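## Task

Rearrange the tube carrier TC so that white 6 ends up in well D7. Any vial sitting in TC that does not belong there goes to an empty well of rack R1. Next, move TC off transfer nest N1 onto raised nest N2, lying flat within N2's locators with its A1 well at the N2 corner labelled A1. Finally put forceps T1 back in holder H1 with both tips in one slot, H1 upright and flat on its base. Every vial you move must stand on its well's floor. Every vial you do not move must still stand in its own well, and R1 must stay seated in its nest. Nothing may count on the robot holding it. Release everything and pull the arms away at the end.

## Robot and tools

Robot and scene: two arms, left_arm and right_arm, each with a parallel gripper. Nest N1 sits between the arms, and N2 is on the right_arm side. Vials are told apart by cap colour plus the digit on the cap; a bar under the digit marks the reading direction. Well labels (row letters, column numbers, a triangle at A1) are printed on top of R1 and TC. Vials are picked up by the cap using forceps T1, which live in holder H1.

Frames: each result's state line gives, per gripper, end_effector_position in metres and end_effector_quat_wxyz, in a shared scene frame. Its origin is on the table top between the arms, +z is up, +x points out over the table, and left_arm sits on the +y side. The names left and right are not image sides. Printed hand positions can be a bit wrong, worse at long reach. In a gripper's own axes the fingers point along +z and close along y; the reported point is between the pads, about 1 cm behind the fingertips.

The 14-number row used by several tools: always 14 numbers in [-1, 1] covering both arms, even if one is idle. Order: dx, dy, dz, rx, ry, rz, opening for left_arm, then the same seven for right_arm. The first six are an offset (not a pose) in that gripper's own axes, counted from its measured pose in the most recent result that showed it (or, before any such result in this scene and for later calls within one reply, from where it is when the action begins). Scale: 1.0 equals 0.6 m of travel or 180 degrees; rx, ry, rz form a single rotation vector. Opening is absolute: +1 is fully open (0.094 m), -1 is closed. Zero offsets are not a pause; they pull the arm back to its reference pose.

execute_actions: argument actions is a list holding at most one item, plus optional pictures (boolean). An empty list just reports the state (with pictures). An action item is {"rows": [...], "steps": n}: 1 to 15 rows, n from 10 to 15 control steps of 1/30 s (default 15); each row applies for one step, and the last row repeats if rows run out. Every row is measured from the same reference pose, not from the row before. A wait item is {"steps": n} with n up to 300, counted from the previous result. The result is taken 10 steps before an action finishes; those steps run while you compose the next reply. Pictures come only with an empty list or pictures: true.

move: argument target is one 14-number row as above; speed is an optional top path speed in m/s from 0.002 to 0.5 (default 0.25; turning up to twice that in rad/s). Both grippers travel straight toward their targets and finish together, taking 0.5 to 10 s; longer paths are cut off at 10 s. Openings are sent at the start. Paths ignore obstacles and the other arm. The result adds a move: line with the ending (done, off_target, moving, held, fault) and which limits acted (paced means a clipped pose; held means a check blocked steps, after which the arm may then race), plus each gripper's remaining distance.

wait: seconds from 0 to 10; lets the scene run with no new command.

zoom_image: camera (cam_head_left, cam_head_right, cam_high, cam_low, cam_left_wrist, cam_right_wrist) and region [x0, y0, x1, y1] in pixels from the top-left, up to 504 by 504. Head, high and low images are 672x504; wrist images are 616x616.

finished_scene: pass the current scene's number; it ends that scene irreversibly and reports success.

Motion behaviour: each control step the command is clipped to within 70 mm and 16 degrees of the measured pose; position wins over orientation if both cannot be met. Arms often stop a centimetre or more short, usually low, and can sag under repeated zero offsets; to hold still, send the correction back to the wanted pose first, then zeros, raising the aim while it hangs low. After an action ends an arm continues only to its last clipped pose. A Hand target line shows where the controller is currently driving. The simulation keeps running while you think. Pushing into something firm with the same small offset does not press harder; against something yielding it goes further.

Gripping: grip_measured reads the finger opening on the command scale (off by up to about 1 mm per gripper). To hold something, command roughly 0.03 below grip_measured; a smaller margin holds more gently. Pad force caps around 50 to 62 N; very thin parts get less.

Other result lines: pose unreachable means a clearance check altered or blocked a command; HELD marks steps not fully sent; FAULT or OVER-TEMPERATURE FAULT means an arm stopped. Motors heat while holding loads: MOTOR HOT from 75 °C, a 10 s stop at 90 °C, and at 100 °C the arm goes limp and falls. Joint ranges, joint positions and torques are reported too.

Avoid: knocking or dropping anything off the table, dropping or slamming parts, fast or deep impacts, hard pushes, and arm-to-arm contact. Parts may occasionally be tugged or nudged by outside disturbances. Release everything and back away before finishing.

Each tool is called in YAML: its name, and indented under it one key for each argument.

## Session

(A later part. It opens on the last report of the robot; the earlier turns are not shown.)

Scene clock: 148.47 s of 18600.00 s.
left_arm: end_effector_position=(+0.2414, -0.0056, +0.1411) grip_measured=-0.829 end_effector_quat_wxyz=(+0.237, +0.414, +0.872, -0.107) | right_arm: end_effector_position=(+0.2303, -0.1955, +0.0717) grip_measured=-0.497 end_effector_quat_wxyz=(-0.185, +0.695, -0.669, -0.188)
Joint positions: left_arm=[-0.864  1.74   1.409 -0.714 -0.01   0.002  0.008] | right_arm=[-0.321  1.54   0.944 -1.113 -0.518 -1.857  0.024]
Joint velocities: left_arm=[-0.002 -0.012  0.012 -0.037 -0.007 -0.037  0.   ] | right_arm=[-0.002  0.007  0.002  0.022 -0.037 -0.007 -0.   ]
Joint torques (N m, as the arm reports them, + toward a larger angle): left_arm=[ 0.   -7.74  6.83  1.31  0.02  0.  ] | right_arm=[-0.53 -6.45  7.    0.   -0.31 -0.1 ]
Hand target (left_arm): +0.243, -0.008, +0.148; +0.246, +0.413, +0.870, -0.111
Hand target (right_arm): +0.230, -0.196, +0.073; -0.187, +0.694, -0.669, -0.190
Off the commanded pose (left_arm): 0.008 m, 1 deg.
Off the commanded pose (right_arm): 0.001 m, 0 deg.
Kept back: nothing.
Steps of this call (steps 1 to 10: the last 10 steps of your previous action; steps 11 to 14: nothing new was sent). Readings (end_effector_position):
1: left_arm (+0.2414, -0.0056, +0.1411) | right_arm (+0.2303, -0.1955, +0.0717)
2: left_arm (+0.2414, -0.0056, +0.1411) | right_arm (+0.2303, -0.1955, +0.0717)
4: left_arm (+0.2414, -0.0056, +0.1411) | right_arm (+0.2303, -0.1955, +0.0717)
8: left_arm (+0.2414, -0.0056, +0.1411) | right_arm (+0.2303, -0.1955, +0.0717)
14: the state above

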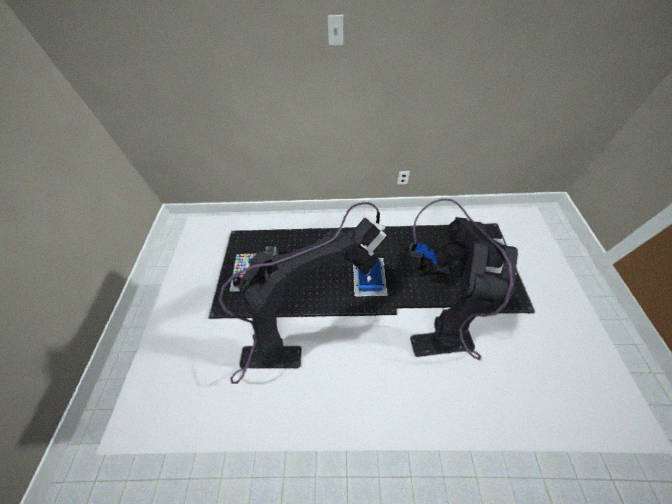

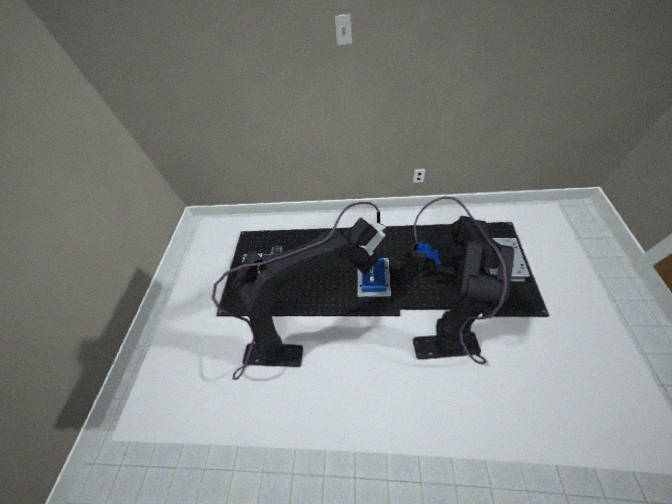

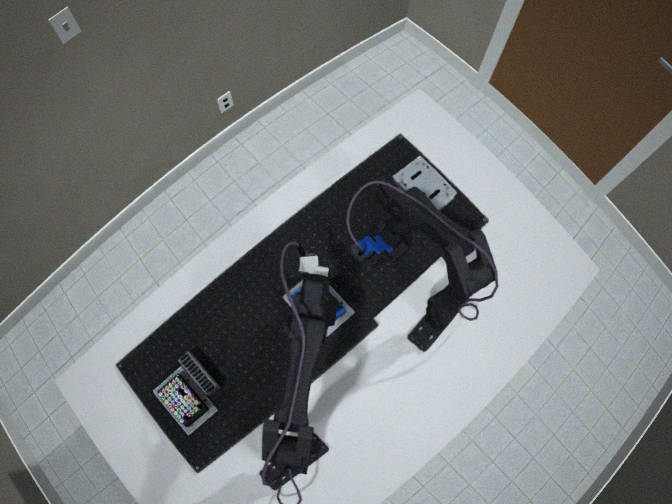

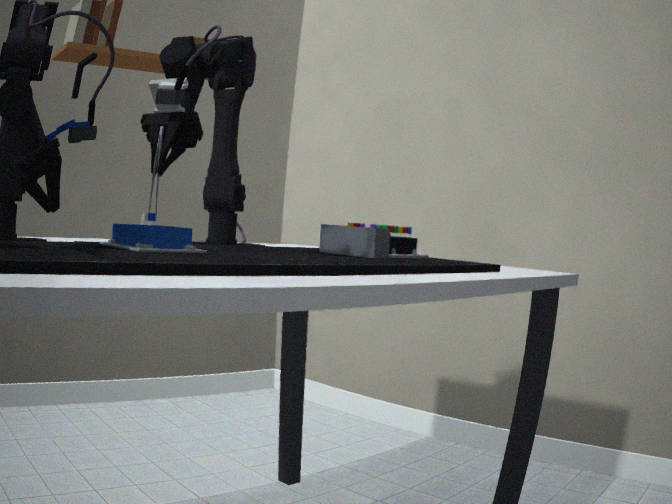

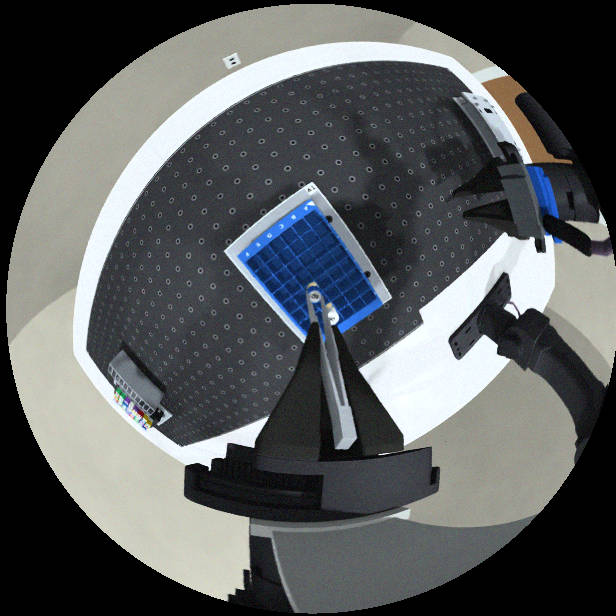

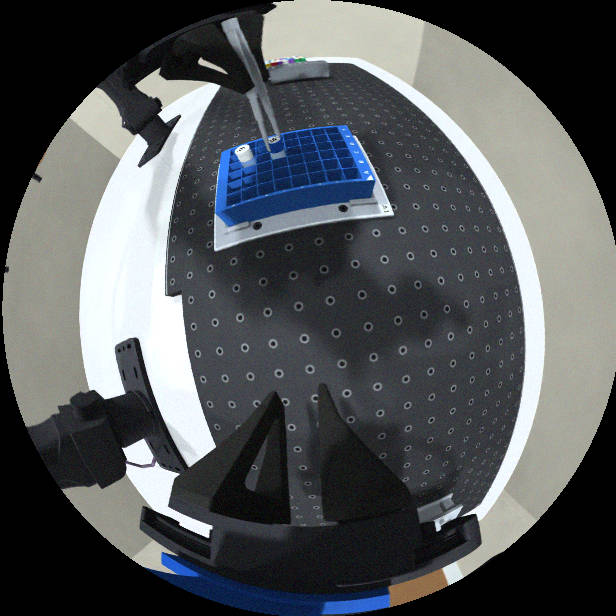

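execute_actions:
  actions:
    - {"rows": [[-0.0199,0,-0.0169,0,-0.0089,0,-0.838,0,0,-0.002,0,-0.002,0,-0.5],[-0.0194,0,-0.0186,0,-0.0076,0,-0.838,0,0,-0.002,0,-0.002,0,-0.5],[-0.0189,0,-0.0204,0,-0.0063,0,-0.838,0,0,-0.002,0,-0.002,0,-0.5],[-0.0178,0,-0.0222,0,-0.0046,0,-0.838,0,0,-0.002,0,-0.002,0,-0.5],[-0.0189,0,-0.024,0,-0.0046,0,-0.838,0,0,-0.002,0,-0.002,0,-0.5],[-0.02,0,-0.0257,0,-0.0046,0,-0.838,0,0,-0.002,0,-0.002,0,-0.5],[-0.0211,0,-0.0275,0,-0.0046,0,-0.838,0,0,-0.002,0,-0.002,0,-0.5],[-0.0223,0,-0.0293,0,-0.0046,0,-0.838,0,0,-0.002,0,-0.002,0,-0.5],[-0.0234,0,-0.031,0,-0.0046,0,-0.838,0,0,-0.002,0,-0.002,0,-0.5],[-0.0245,0,-0.0328,0,-0.0046,0,-0.838,0,0,-0.002,0,-0.002,0,-0.5],[-0.0256,0,-0.0346,0,-0.0046,0,-0.838,0,0,-0.002,0,-0.002,0,-0.5],[-0.0267,0,-0.0363,0,-0.0046,0,-0.838,0,0,-0.002,0,-0.002,0,-0.5],[-0.0279,0,-0.0381,0,-0.0046,0,-0.838,0,0,-0.002,0,-0.002,0,-0.5],[-0.029,0,-0.0399,0,-0.0046,0,-0.838,0,0,-0.002,0,-0.002,0,-0.5],[-0.0301,0,-0.0417,0,-0.0046,0,-0.838,0,0,-0.002,0,-0.002,0,-0.5]], "steps": 15}

execute_actions:
  actions:
    - {"rows": [[-0.0168,0,-0.0213,0,-0.0046,0,-0.838,0,0,-0.002,0,-0.002,0,-0.5],[-0.0179,0,-0.0231,0,-0.0046,0,-0.838,0,0,-0.002,0,-0.002,0,-0.5],[-0.0189,0,-0.0249,0,-0.0046,0,-0.838,0,0,-0.002,0,-0.002,0,-0.5],[-0.02,0,-0.0267,0,-0.0046,0,-0.838,0,0,-0.002,0,-0.002,0,-0.5],[-0.021,0,-0.0285,0,-0.0046,0,-0.838,0,0,-0.002,0,-0.002,0,-0.5],[-0.022,0,-0.0304,0,-0.0046,0,-0.838,0,0,-0.002,0,-0.002,0,-0.5],[-0.0231,0,-0.0322,0,-0.0046,0,-0.838,0,0,-0.002,0,-0.002,0,-0.5],[-0.0241,0,-0.034,0,-0.0046,0,-0.838,0,0,-0.002,0,-0.002,0,-0.5],[-0.0251,0,-0.0358,0,-0.0046,0,-0.838,0,0,-0.002,0,-0.002,0,-0.5],[-0.0265,0,-0.0385,0,-0.0046,0,-0.838,0,0,-0.002,0,-0.002,0,-0.5],[-0.0284,0,-0.0422,0,-0.0046,0,-0.838,0,0,-0.002,0,-0.002,0,-0.5],[-0.0303,0,-0.0459,0,-0.0046,0,-0.838,0,0,-0.002,0,-0.002,0,-0.5],[-0.0322,0,-0.0496,0,-0.0046,0,-0.838,0,0,-0.002,0,-0.002,0,-0.5],[-0.036,0,-0.0533,0,-0.006,0,-0.838,0,0,-0.002,0,-0.002,0,-0.5],[-0.041,0,-0.057,0,-0.0085,0,-0.838,0,0,-0.002,0,-0.002,0,-0.5]], "steps": 15}

execute_actions:
  actions:
    - {"steps": 18}
  pictures: true

zoom_image:
  camera: "cam_left_wrist"
  region: [270, 245, 350, 325]

zoom_image:
  camera: "cam_low"
  region: [90, 130, 220, 260]

Scene clock: 154.10 s of 18600.00 s.
left_arm: end_effector_position=(+0.2413, -0.0054, +0.1443) grip_measured=-0.829 end_effector_quat_wxyz=(+0.236, +0.414, +0.873, -0.106) | right_arm: end_effector_position=(+0.2303, -0.1955, +0.0717) grip_measured=-0.497 end_effector_quat_wxyz=(-0.185, +0.695, -0.669, -0.188)
Joint positions: left_arm=[-0.864  1.74   1.423 -0.73  -0.01   0.002  0.008] | right_arm=[-0.321  1.54   0.944 -1.113 -0.518 -1.858  0.024]
Joint velocities: left_arm=[-0.002 -0.012  0.164 -0.154 -0.037 -0.051 -0.001] | right_arm=[-0.002  0.002  0.002  0.007 -0.007  0.007 -0.   ]
Joint torques (N m, as the arm reports them, + toward a larger angle): left_arm=[ 0.06 -7.83  8.55  1.18  0.01 -0.01] | right_arm=[-0.48 -6.44  6.99  0.   -0.32 -0.09]
Steps of this call (steps 1 to 90: nothing new was sent; then 2.47 s passed at rest; steps 91 to 95: the first 5 steps of this action). Readings (end_effector_position):
91: left_arm (+0.2414, -0.0055, +0.1411) | right_arm (+0.2303, -0.1955, +0.0717)
92: left_arm (+0.2413, -0.0054, +0.1413) | right_arm (+0.2303, -0.1955, +0.0717)
94: left_arm (+0.2412, -0.0053, +0.1429) | right_arm (+0.2303, -0.1955, +0.0717)
95: the state above

Scene clock: 154.60 s of 18600.00 s.
left_arm: end_effector_position=(+0.2424, -0.0068, +0.1660) grip_measured=-0.829 end_effector_quat_wxyz=(+0.238, +0.414, +0.872, -0.107) | right_arm: end_effector_position=(+0.2303, -0.1955, +0.0717) grip_measured=-0.497 end_effector_quat_wxyz=(-0.186, +0.695, -0.668, -0.188)
Joint positions: left_arm=[-0.864  1.74   1.507 -0.809 -0.01   0.002  0.008] | right_arm=[-0.321  1.54   0.944 -1.113 -0.518 -1.859  0.024]
Joint velocities: left_arm=[-0.007  0.007  0.188 -0.242 -0.022 -0.037  0.001] | right_arm=[-0.002  0.032 -0.012 -0.007 -0.037 -0.037  0.001]
Joint torques (N m, as the arm reports them, + toward a larger angle): left_arm=[ 0.07 -7.6   8.49  1.2   0.01  0.  ] | right_arm=[-0.52 -6.47  6.97  0.   -0.31 -0.1 ]
Off your previous action's commanded pose (left_arm): 0.014 m, 1 deg at its last step (step 10 of this call).
Off your previous action's commanded pose (right_arm): 0.001 m, 0 deg at its last step (step 10 of this call).
Steps of this call (steps 1 to 10: the last 10 steps of your previous action; steps 11 to 15: the first 5 steps of this action, its rows measured from where the robot was after step 10). Readings (end_effector_position):
10: left_arm (+0.2420, -0.0063, +0.1579) | right_arm (+0.2303, -0.1955, +0.0717)
11: left_arm (+0.2421, -0.0063, +0.1595) | right_arm (+0.2303, -0.1955, +0.0717)
12: left_arm (+0.2421, -0.0064, +0.1610) | right_arm (+0.2303, -0.1955, +0.0717)
14: left_arm (+0.2423, -0.0066, +0.1644) | right_arm (+0.2303, -0.1955, +0.0717)
15: the state above

Scene clock: 155.20 s of 18600.00 s.
left_arm: end_effector_position=(+0.2439, -0.0086, +0.1913) grip_measured=-0.829 end_effector_quat_wxyz=(+0.245, +0.413, +0.870, -0.111) | right_arm: end_effector_position=(+0.2303, -0.1955, +0.0717) grip_measured=-0.497 end_effector_quat_wxyz=(-0.186, +0.696, -0.668, -0.188)
Joint positions: left_arm=[-0.864  1.74   1.599 -0.885 -0.01   0.002  0.008] | right_arm=[-0.321  1.54   0.944 -1.113 -0.518 -1.86   0.024]
Joint velocities: left_arm=[ 0.007  0.002  0.002 -0.051 -0.037 -0.007  0.001] | right_arm=[-0.017  0.007 -0.002 -0.022  0.022 -0.051  0.001]
Joint torques (N m, as the arm reports them, + toward a larger angle): left_arm=[ 0.08 -7.48  8.19  1.23  0.02 -0.01] | right_arm=[-0.52 -6.45  6.99 -0.01 -0.31 -0.09]
Hand target (left_arm): +0.245, -0.009, +0.200; +0.250, +0.412, +0.869, -0.112
Hand target (right_arm): +0.230, -0.196, +0.073; -0.188, +0.695, -0.668, -0.190
Off the commanded pose (left_arm): 0.009 m, 0 deg.
Off the commanded pose (right_arm): 0.001 m, 0 deg.
Kept back: nothing.
Steps of this call (steps 1 to 10: the last 10 steps of your previous action; steps 11 to 18: nothing new was sent). Readings (end_effector_position):
1: left_arm (+0.2424, -0.0067, +0.1674) | right_arm (+0.2303, -0.1955, +0.0717)
2: left_arm (+0.2424, -0.0068, +0.1689) | right_arm (+0.2303, -0.1955, +0.0717)
4: left_arm (+0.2424, -0.0067, +0.1715) | right_arm (+0.2303, -0.1955, +0.0717)
8: left_arm (+0.2425, -0.0069, +0.1789) | right_arm (+0.2303, -0.1955, +0.0717)
18: the state above

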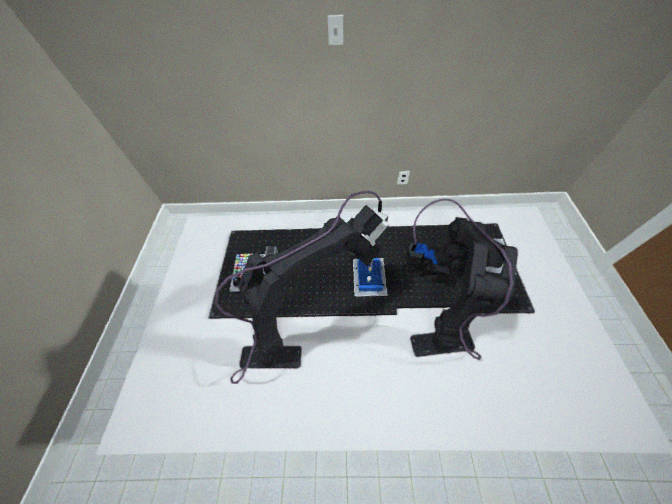

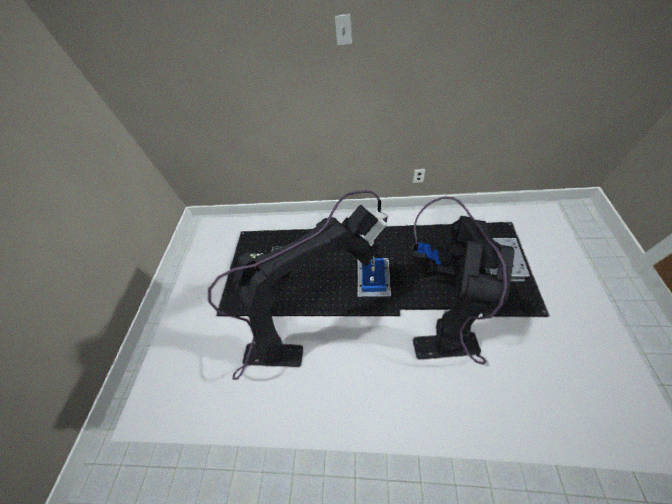

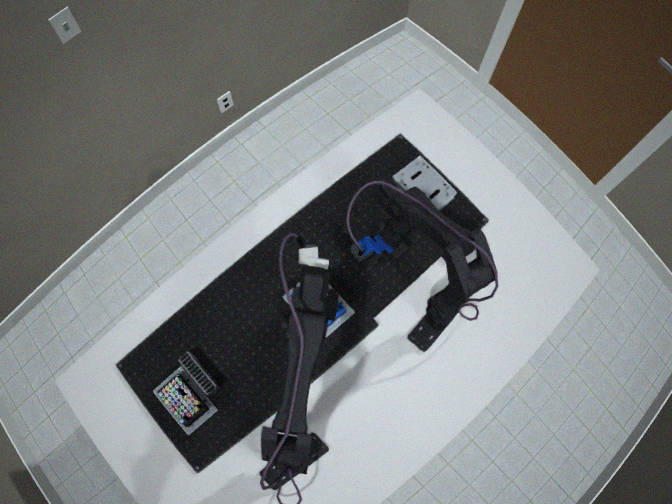

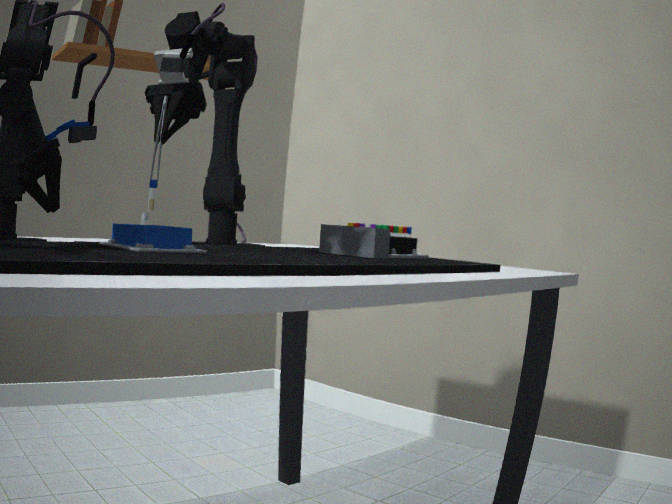

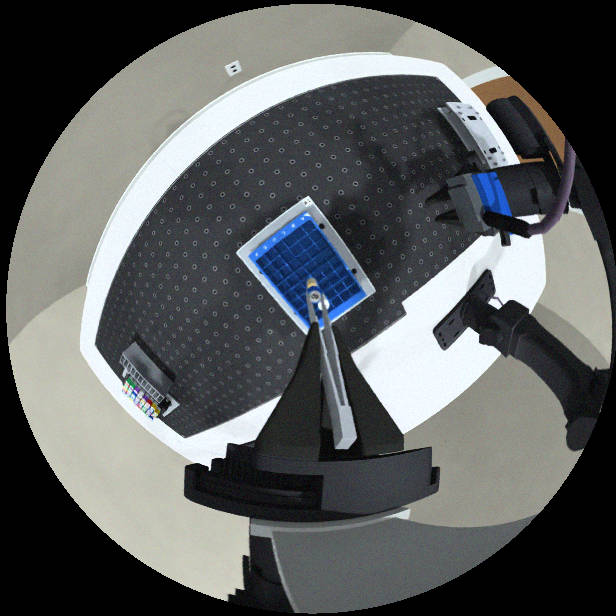

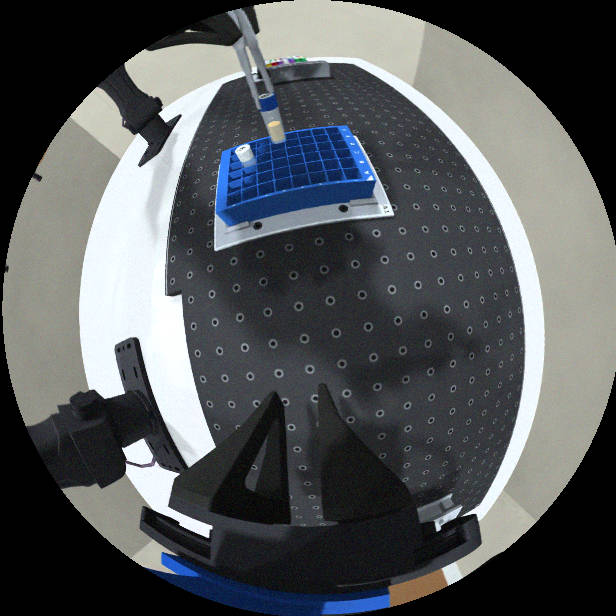

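Region (270, 245, 350, 325) of cam_left_wrist's 616x616 image, scaled by 6.300, with more detail than that image has.

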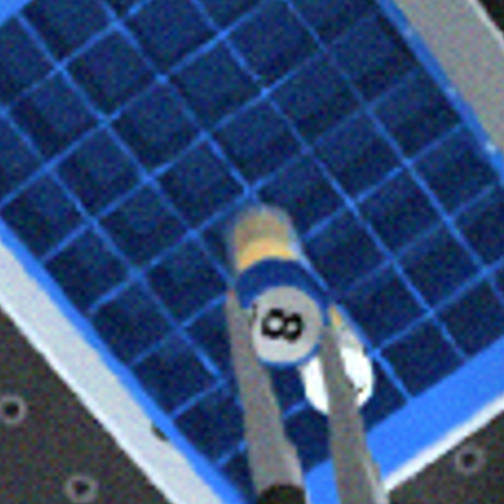

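Region (90, 130, 220, 260) of cam_low's 672x504 image, scaled by 3.877, with more detail than that image has.

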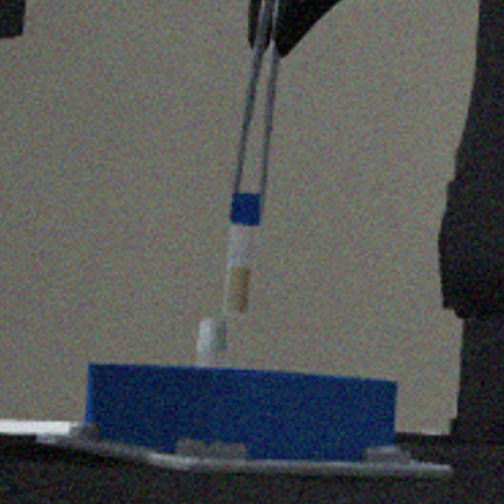

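move:
  target: [0.4238,0.5467,-0.2911,-0.2635,0.0034,-0.4563,-0.838,-0.3199,-0.0424,0.0577,0.135,0.1335,0.4996,1]
  speed: 0.35

zoom_image:
  camera: "cam_left_wrist"
  region: [260, 235, 360, 335]

Scene clock: 163.80 s of 18600.00 s.
left_arm: end_effector_position=(+0.2955, +0.4329, +0.2012) grip_measured=-0.829 end_effector_quat_wxyz=(+0.233, -0.356, +0.900, +0.090) | right_arm: end_effector_position=(+0.2480, -0.0197, +0.1417) grip_measured=+1.000 end_effector_quat_wxyz=(+0.006, +0.001, +1.000, +0.002)
Joint positions: left_arm=[ 0.166  1.481  1.398 -1.06  -0.278 -0.548  0.008] | right_arm=[ 0.608  1.783  1.597 -1.372  0.004  0.72   0.094]
Joint velocities: left_arm=[ 0.012 -0.002 -0.022  0.007 -0.022  0.007 -0.001] | right_arm=[-0.007 -0.017 -0.002 -0.081 -0.022  0.007  0.   ]
Joint torques (N m, as the arm reports them, + toward a larger angle): left_arm=[ 0.39 -4.63  8.3   0.97 -0.43 -0.1 ] | right_arm=[ 0.8  -8.33  8.96  0.2   0.14  0.01]
Hand target (left_arm): +0.297, +0.438, +0.210; +0.240, -0.363, +0.895, +0.098
Hand target (right_arm): +0.250, -0.018, +0.142; +0.007, +0.001, +1.000, -0.007
Off the commanded pose (left_arm): 0.013 m, 2 deg.
Off the commanded pose (right_arm): 0.008 m, 1 deg.
Kept back: nothing.
After step 90, 2.47 s passed at rest.
move: off_target (left_arm)

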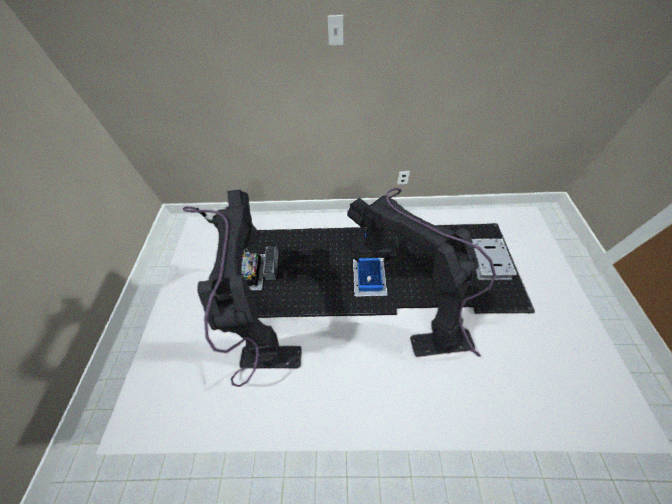

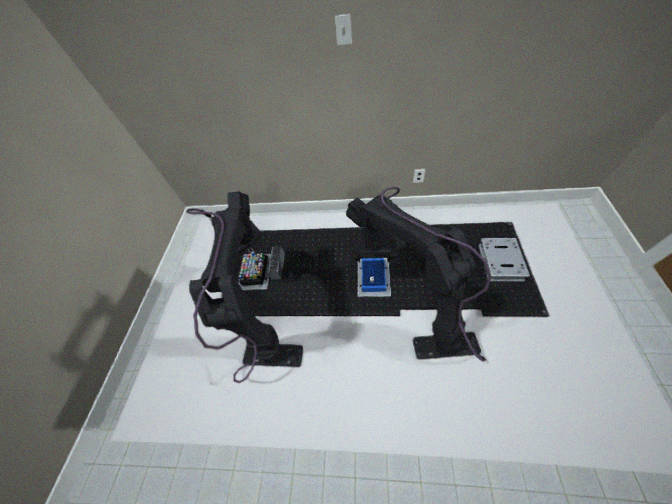

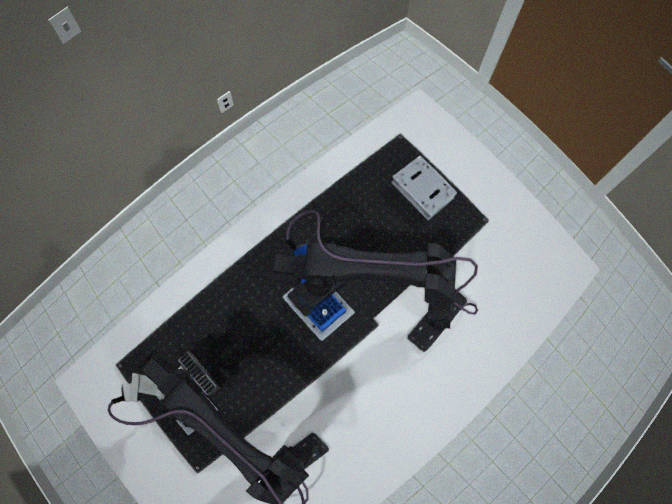

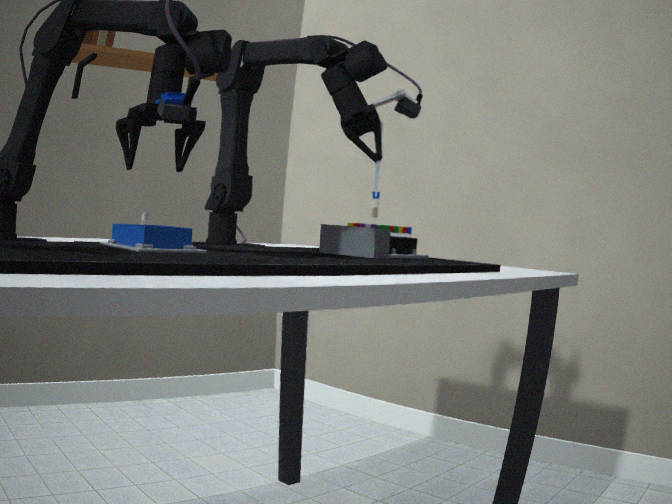

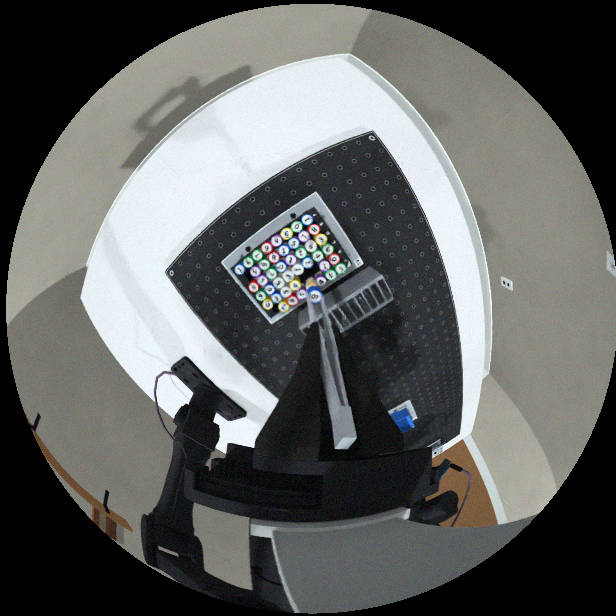

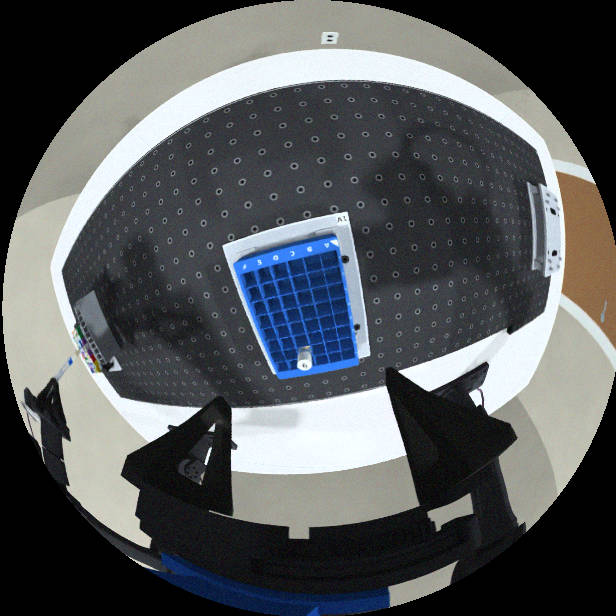

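Region (260, 235, 360, 335) of cam_left_wrist's 616x616 image, scaled by 5.040, with more detail than that image has.

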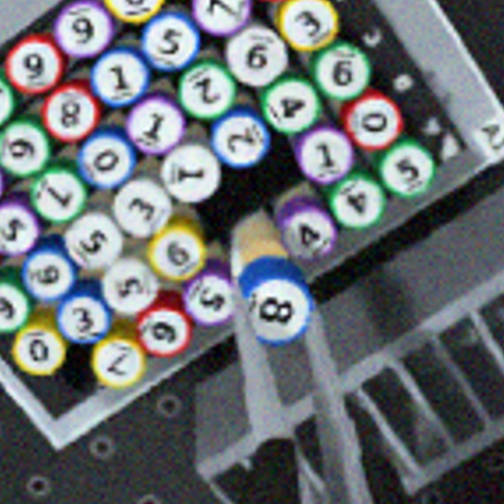

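execute_actions:
  actions:
    - {"rows": [[-0.012,0.002,0.004,-0.003,-0.007,-0.007,-0.838,0,0.004,0.004,0,0,0,1],[-0.015,0.003,0.008,-0.004,-0.0095,-0.01,-0.838,0,0.006,0.01,0,0,0,1],[-0.0181,0.0041,0.0127,-0.0055,-0.0117,-0.0135,-0.838,0,0.008,0.018,0,0,0,1],[-0.0181,0.0041,0.0127,-0.0055,-0.0117,-0.0135,-0.838,0,0.01,0.026,0,0,0,1],[-0.0181,0.0041,0.0127,-0.0055,-0.0117,-0.0135,-0.838,0,0.012,0.034,0,0,0,1],[-0.0175,0.0041,0.0138,-0.0055,-0.0117,-0.0135,-0.838,0,0.014,0.042,0,0,0,1],[-0.0169,0.0041,0.0149,-0.0055,-0.0117,-0.0135,-0.838,0,0.016,0.05,0,0,0,1],[-0.0163,0.0041,0.016,-0.0055,-0.0117,-0.0135,-0.838,0,0.018,0.058,0,0,0,1],[-0.0157,0.0041,0.017,-0.0055,-0.0117,-0.0135,-0.838,0,0.018,0.066,0,0,0,1],[-0.0151,0.0041,0.0181,-0.0055,-0.0117,-0.0135,-0.838,0,0.018,0.074,0,0,0,1],[-0.0145,0.0041,0.0192,-0.0055,-0.0117,-0.0135,-0.838,0,0.018,0.082,0,0,0,1],[-0.0139,0.0041,0.0203,-0.0055,-0.0117,-0.0135,-0.838,0,0.018,0.089,0,0,0,1],[-0.0133,0.0041,0.0214,-0.0055,-0.0117,-0.0135,-0.838,0,0.018,0.095,0,0,0,1],[-0.0133,0.0041,0.0214,-0.0055,-0.0117,-0.0135,-0.838,0,0.018,0.099,0,0,0,1],[-0.0133,0.0041,0.0214,-0.0055,-0.0117,-0.0135,-0.838,0,0.018,0.1,0,0,0,1]], "steps": 15}

execute_actions:
  actions:
    - {"steps": 24}
  pictures: true

zoom_image:
  camera: "cam_left_wrist"
  region: [270, 245, 350, 325]

zoom_image:
  camera: "cam_low"
  region: [320, 140, 440, 260]

Scene clock: 166.33 s of 18600.00 s.
left_arm: end_effector_position=(+0.2980, +0.4350, +0.2014) grip_measured=-0.829 end_effector_quat_wxyz=(+0.238, -0.363, +0.897, +0.090) | right_arm: end_effector_position=(+0.2500, -0.0178, +0.1380) grip_measured=+1.000 end_effector_quat_wxyz=(+0.010, +0.004, +1.000, +0.006)
Joint positions: left_arm=[ 0.17   1.484  1.398 -1.048 -0.281 -0.558  0.008] | right_arm=[ 0.609  1.783  1.582 -1.347  0.004  0.725  0.094]
Joint velocities: left_arm=[ 0.042  0.027  0.007  0.022 -0.007 -0.051  0.001] | right_arm=[-0.017  0.007 -0.295  0.315 -0.051  0.007  0.   ]
Joint torques (N m, as the arm reports them, + toward a larger angle): left_arm=[ 0.72 -4.39  5.26  1.31 -0.4  -0.09] | right_arm=[ 1.28 -8.47  5.54  0.29  0.02  0.03]
Steps of this call (steps 1 to 71: nothing new was sent; steps 72 to 76: the first 5 steps of this action). Readings (end_effector_position):
72: left_arm (+0.2954, +0.4329, +0.2012) | right_arm (+0.2478, -0.0199, +0.1417)
73: left_arm (+0.2957, +0.4329, +0.2013) | right_arm (+0.2480, -0.0197, +0.1417)
75: left_arm (+0.2972, +0.4341, +0.2015) | right_arm (+0.2495, -0.0185, +0.1401)
76: the state above

Scene clock: 167.13 s of 18600.00 s.
left_arm: end_effector_position=(+0.3016, +0.4371, +0.1953) grip_measured=-0.829 end_effector_quat_wxyz=(+0.242, -0.368, +0.893, +0.091) | right_arm: end_effector_position=(+0.2514, -0.0101, +0.0879) grip_measured=+1.000 end_effector_quat_wxyz=(+0.009, +0.003, +1.000, +0.005)
Joint positions: left_arm=[ 0.172  1.49   1.374 -1.011 -0.286 -0.566  0.008] | right_arm=[ 0.623  1.82   1.428 -1.159  0.004  0.738  0.094]
Joint velocities: left_arm=[ 0.007 -0.017 -0.007 -0.007 -0.022 -0.066 -0.002] | right_arm=[ 0.007 -0.002  0.002 -0.066  0.007  0.007  0.   ]
Joint torques (N m, as the arm reports them, + toward a larger angle): left_arm=[ 0.66 -4.78  5.16  1.34 -0.43 -0.1 ] | right_arm=[ 0.95 -9.72  6.45  0.41 -0.01  0.04]
Hand target (left_arm): +0.303, +0.444, +0.194; +0.248, -0.376, +0.887, +0.100
Hand target (right_arm): +0.248, -0.008, +0.083; +0.005, +0.001, +1.000, +0.002
Off the commanded pose (left_arm): 0.007 m, 2 deg.
Off the commanded pose (right_arm): 0.007 m, 1 deg.
Kept back: nothing.
Steps of this call (steps 1 to 10: the last 10 steps of your previous action; steps 11 to 24: nothing new was sent). Readings (end_effector_position):
1: left_arm (+0.2987, +0.4357, +0.2012) | right_arm (+0.2501, -0.0173, +0.1350)
2: left_arm (+0.2994, +0.4362, +0.2011) | right_arm (+0.2494, -0.0170, +0.1314)
4: left_arm (+0.3006, +0.4367, +0.2006) | right_arm (+0.2474, -0.0163, +0.1230)
8: left_arm (+0.3010, +0.4370, +0.1971) | right_arm (+0.2451, -0.0158, +0.1030)
24: the state above

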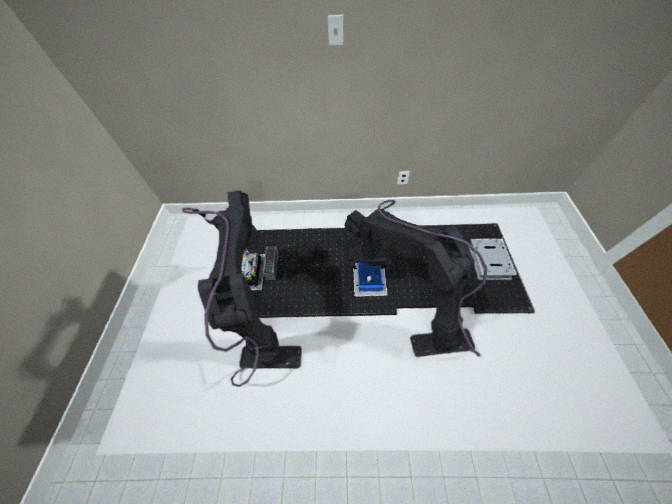

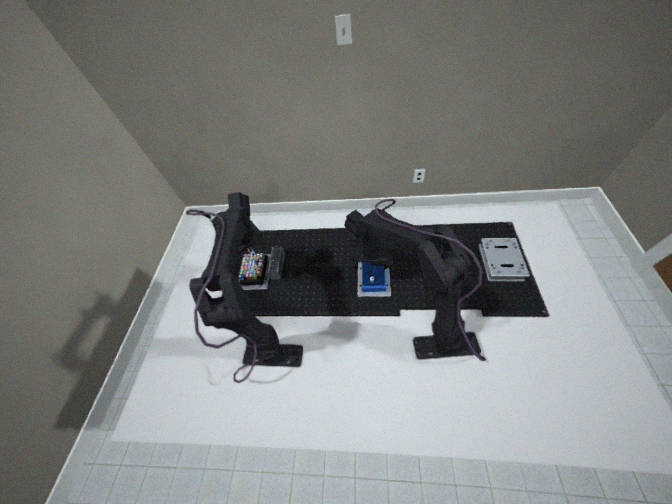

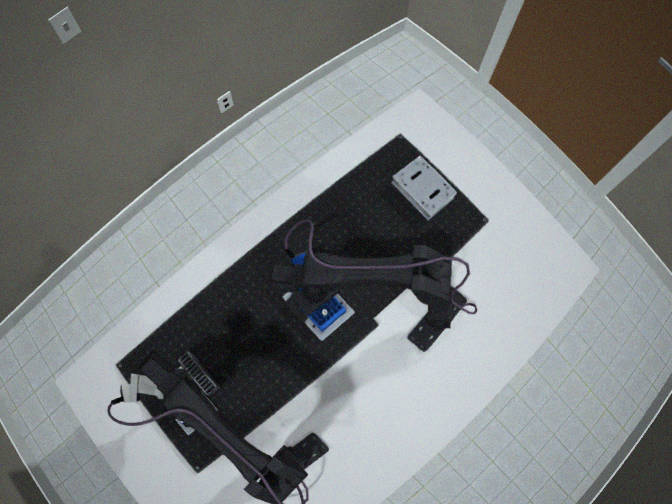

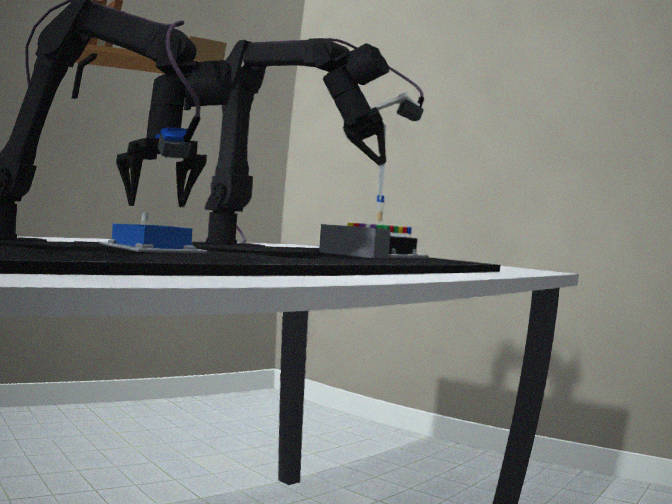

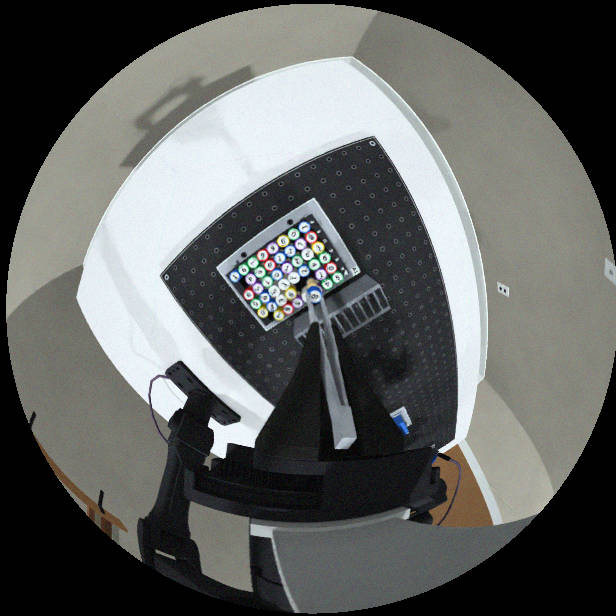

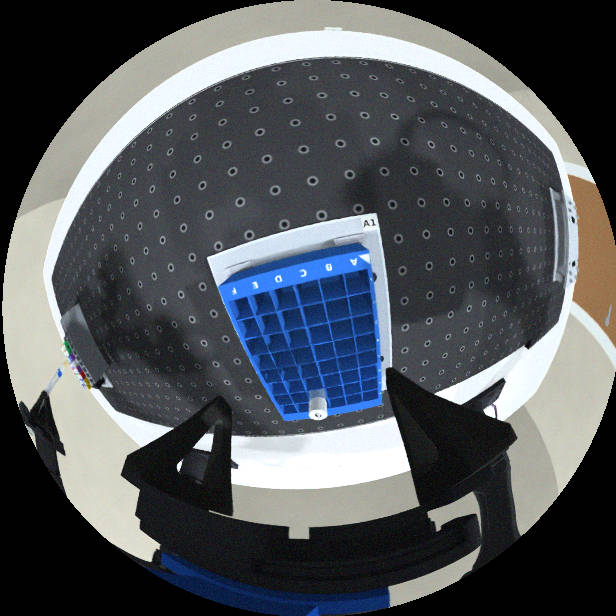

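Region (270, 245, 350, 325) of cam_left_wrist's 616x616 image, scaled by 6.300, with more detail than that image has.

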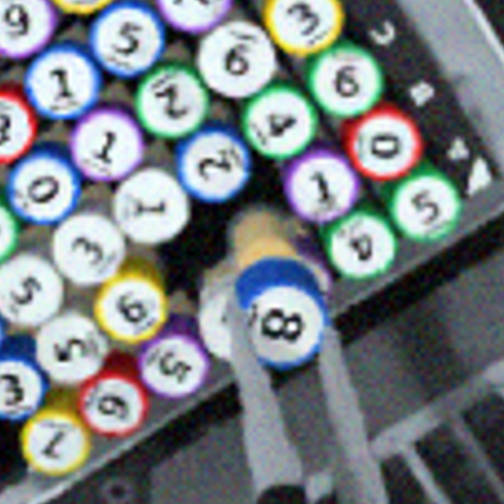

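Region (320, 140, 440, 260) of cam_low's 672x504 image, scaled by 4.200, with more detail than that image has.

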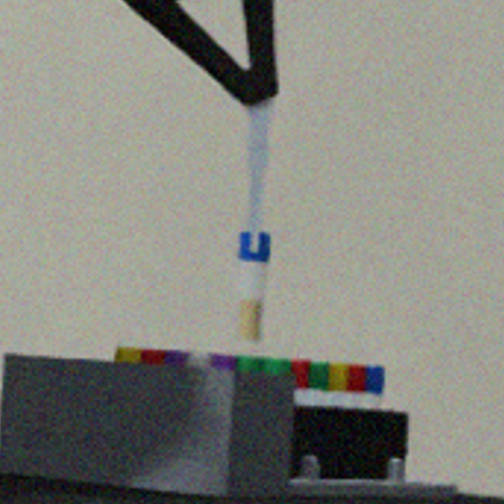

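execute_actions:
  actions:
    - {"rows": [[-0.0023,-0.0027,0.0039,0.0031,-0.0051,-0.0017,-0.838,0.003,-0.005,0.01,0.002,0.003,-0.001,1],[-0.0019,-0.0034,0.0066,0.0036,-0.0059,-0.0019,-0.838,0.004,-0.007,0.013,0.002,0.004,-0.001,1],[-0.002,-0.0044,0.0094,0.0043,-0.0071,-0.0023,-0.838,0.005,-0.009,0.016,0.003,0.005,-0.001,1],[-0.0016,-0.0051,0.0122,0.0048,-0.0078,-0.0025,-0.838,0.006,-0.011,0.019,0.003,0.006,-0.002,1],[-0.0001,-0.0051,0.0149,0.0047,-0.0077,-0.0025,-0.838,0.007,-0.013,0.022,0.004,0.007,-0.002,1],[0.0015,-0.0051,0.0177,0.0046,-0.0076,-0.0025,-0.838,0.008,-0.015,0.025,0.004,0.008,-0.002,1],[0.003,-0.005,0.0204,0.0046,-0.0075,-0.0024,-0.838,0.009,-0.0167,0.028,0.005,0.009,-0.002,1],[0.0046,-0.005,0.0232,0.0045,-0.0074,-0.0024,-0.838,0.01,-0.0167,0.031,0.005,0.009,-0.002,1],[0.0061,-0.005,0.026,0.0044,-0.0073,-0.0024,-0.838,0.01,-0.0167,0.034,0.005,0.009,-0.002,1],[0.0077,-0.005,0.0287,0.0043,-0.0071,-0.0023,-0.838,0.01,-0.0167,0.037,0.005,0.009,-0.002,1],[0.0092,-0.0049,0.0315,0.0043,-0.007,-0.0023,-0.838,0.01,-0.0167,0.04,0.005,0.009,-0.002,1],[0.0108,-0.0049,0.0342,0.0042,-0.0069,-0.0022,-0.838,0.01,-0.0167,0.042,0.005,0.009,-0.002,1],[0.0123,-0.0049,0.037,0.0041,-0.0068,-0.0022,-0.838,0.01,-0.0167,0.042,0.005,0.009,-0.002,1],[0.0143,-0.0036,0.037,0.0031,-0.0052,-0.0017,-0.838,0.01,-0.0167,0.042,0.005,0.009,-0.002,1],[0.0163,-0.0024,0.037,0.0022,-0.0037,-0.0012,-0.838,0.01,-0.0167,0.042,0.005,0.009,-0.002,1]], "steps": 15}

execute_actions:
  actions:
    - {"steps": 22}
  pictures: true

zoom_image:
  camera: "cam_left_wrist"
  region: [270, 245, 350, 325]

zoom_image:
  camera: "cam_right_wrist"
  region: [190, 260, 430, 460]

Scene clock: 172.33 s of 18600.00 s.
left_arm: end_effector_position=(+0.3032, +0.4374, +0.1903) grip_measured=-0.829 end_effector_quat_wxyz=(+0.244, -0.368, +0.893, +0.090) | right_arm: end_effector_position=(+0.2499, -0.0113, +0.0832) grip_measured=+1.000 end_effector_quat_wxyz=(+0.007, +0.001, +1.000, +0.004)
Joint positions: left_arm=[ 0.172  1.49   1.353 -0.985 -0.286 -0.566  0.008] | right_arm=[ 0.623  1.82   1.409 -1.145  0.003  0.734  0.094]
Joint velocities: left_arm=[ 0.002  0.012 -0.232  0.168 -0.051 -0.022  0.   ] | right_arm=[-0.007 -0.012 -0.212  0.051  0.022 -0.051  0.   ]
Joint torques (N m, as the arm reports them, + toward a larger angle): left_arm=[ 0.   -5.63  5.07  1.29 -0.18 -0.03] | right_arm=[ -0.92 -10.12   5.89   0.32  -0.04  -0.08]
Steps of this call (steps 1 to 90: nothing new was sent; then 2.03 s passed at rest; steps 91 to 95: the first 5 steps of this action). Readings (end_effector_position):
91: left_arm (+0.3019, +0.4372, +0.1955) | right_arm (+0.2517, -0.0098, +0.0879)
92: left_arm (+0.3023, +0.4372, +0.1950) | right_arm (+0.2518, -0.0097, +0.0874)
94: left_arm (+0.3032, +0.4374, +0.1925) | right_arm (+0.2509, -0.0104, +0.0851)
95: the state above

Scene clock: 173.07 s of 18600.00 s.
left_arm: end_effector_position=(+0.3025, +0.4372, +0.1708) grip_measured=-0.829 end_effector_quat_wxyz=(+0.240, -0.368, +0.894, +0.091) | right_arm: end_effector_position=(+0.2456, -0.0145, +0.0693) grip_measured=+1.000 end_effector_quat_wxyz=(+0.002, -0.004, +1.000, +0.001)
Joint positions: left_arm=[ 0.172  1.49   1.279 -0.92  -0.285 -0.566  0.008] | right_arm=[ 0.623  1.82   1.353 -1.099  0.     0.725  0.094]
Joint velocities: left_arm=[ 0.007  0.017 -0.007 -0.051 -0.007  0.066  0.   ] | right_arm=[ 0.002  0.002 -0.002 -0.081  0.022  0.037  0.   ]
Joint torques (N m, as the arm reports them, + toward a larger angle): left_arm=[-0.11 -5.6   5.06  1.35 -0.18 -0.04] | right_arm=[-1.17 -9.37  6.03  0.36 -0.04 -0.07]
Hand target (left_arm): +0.305, +0.437, +0.171; +0.248, -0.368, +0.892, +0.089
Hand target (right_arm): +0.246, -0.019, +0.063; -0.006, +0.000, +1.000, -0.003
Off the commanded pose (left_arm): 0.002 m, 1 deg.
Off the commanded pose (right_arm): 0.009 m, 1 deg.
Kept back: nothing.
Steps of this call (steps 1 to 10: the last 10 steps of your previous action; steps 11 to 22: nothing new was sent). Readings (end_effector_position):
1: left_arm (+0.3029, +0.4373, +0.1880) | right_arm (+0.2486, -0.0123, +0.0812)
2: left_arm (+0.3026, +0.4372, +0.1857) | right_arm (+0.2471, -0.0136, +0.0791)
4: left_arm (+0.3020, +0.4371, +0.1812) | right_arm (+0.2446, -0.0157, +0.0754)
8: left_arm (+0.3011, +0.4370, +0.1730) | right_arm (+0.2427, -0.0171, +0.0701)
22: the state above

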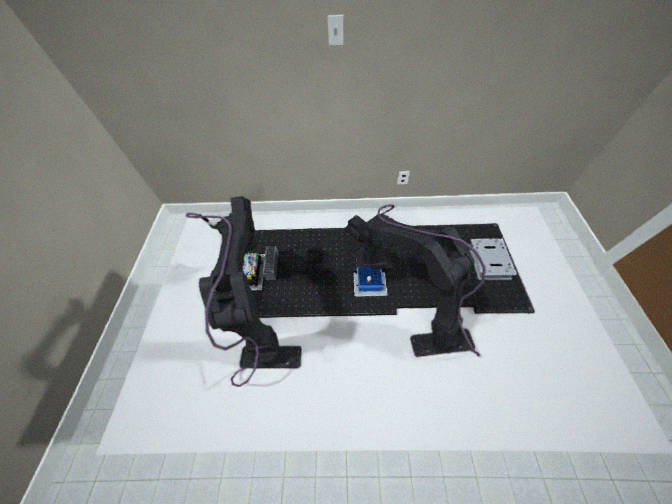

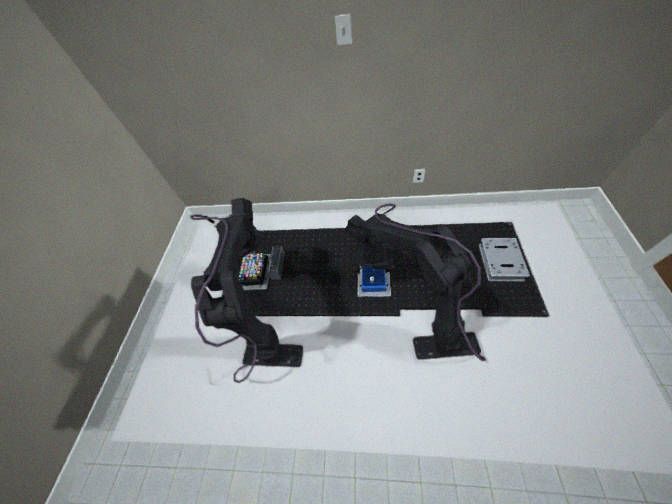

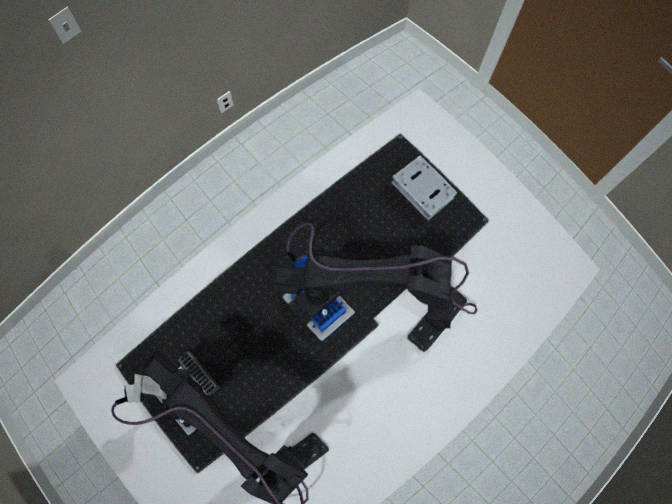

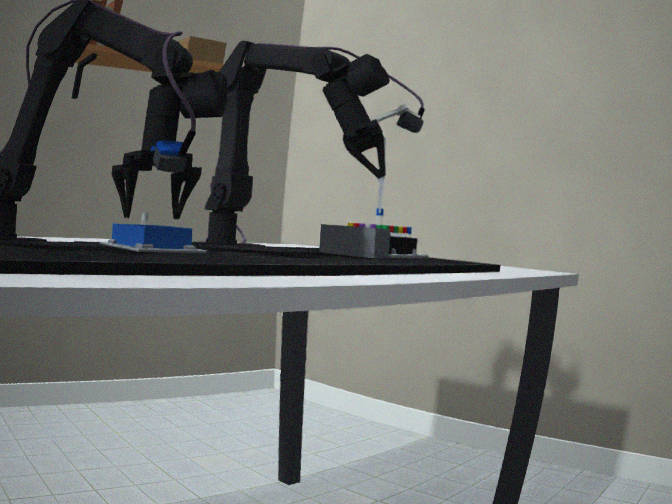

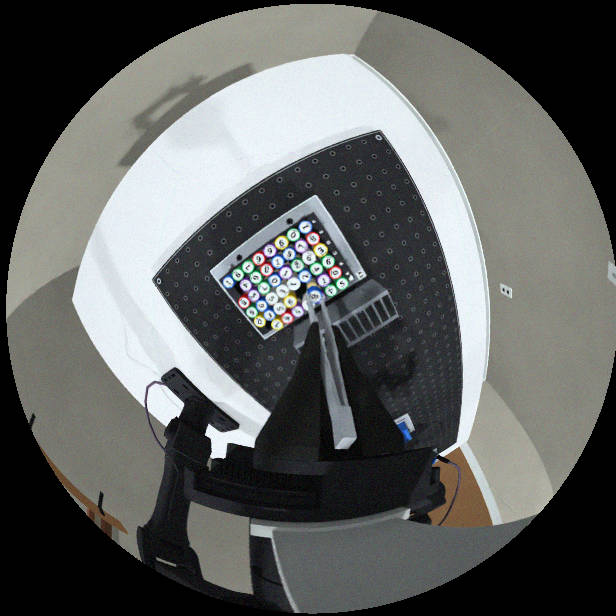

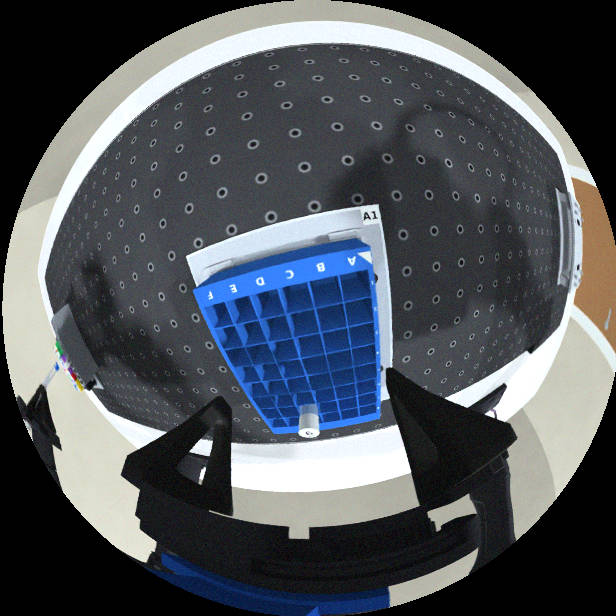

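Region (270, 245, 350, 325) of cam_left_wrist's 616x616 image, scaled by 6.300, with more detail than that image has.

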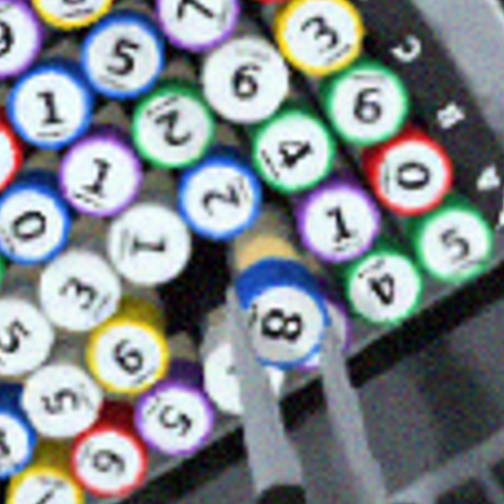

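Region (190, 260, 430, 460) of cam_right_wrist's 616x616 image, scaled by 2.100, with more detail than that image has.

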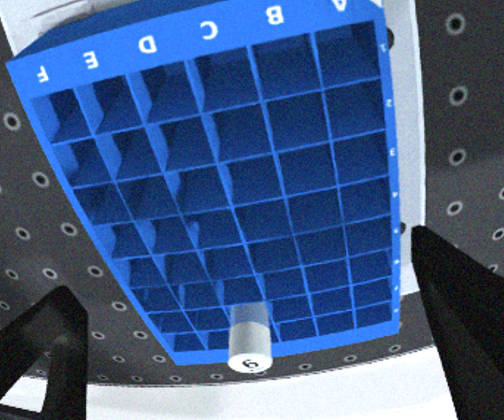

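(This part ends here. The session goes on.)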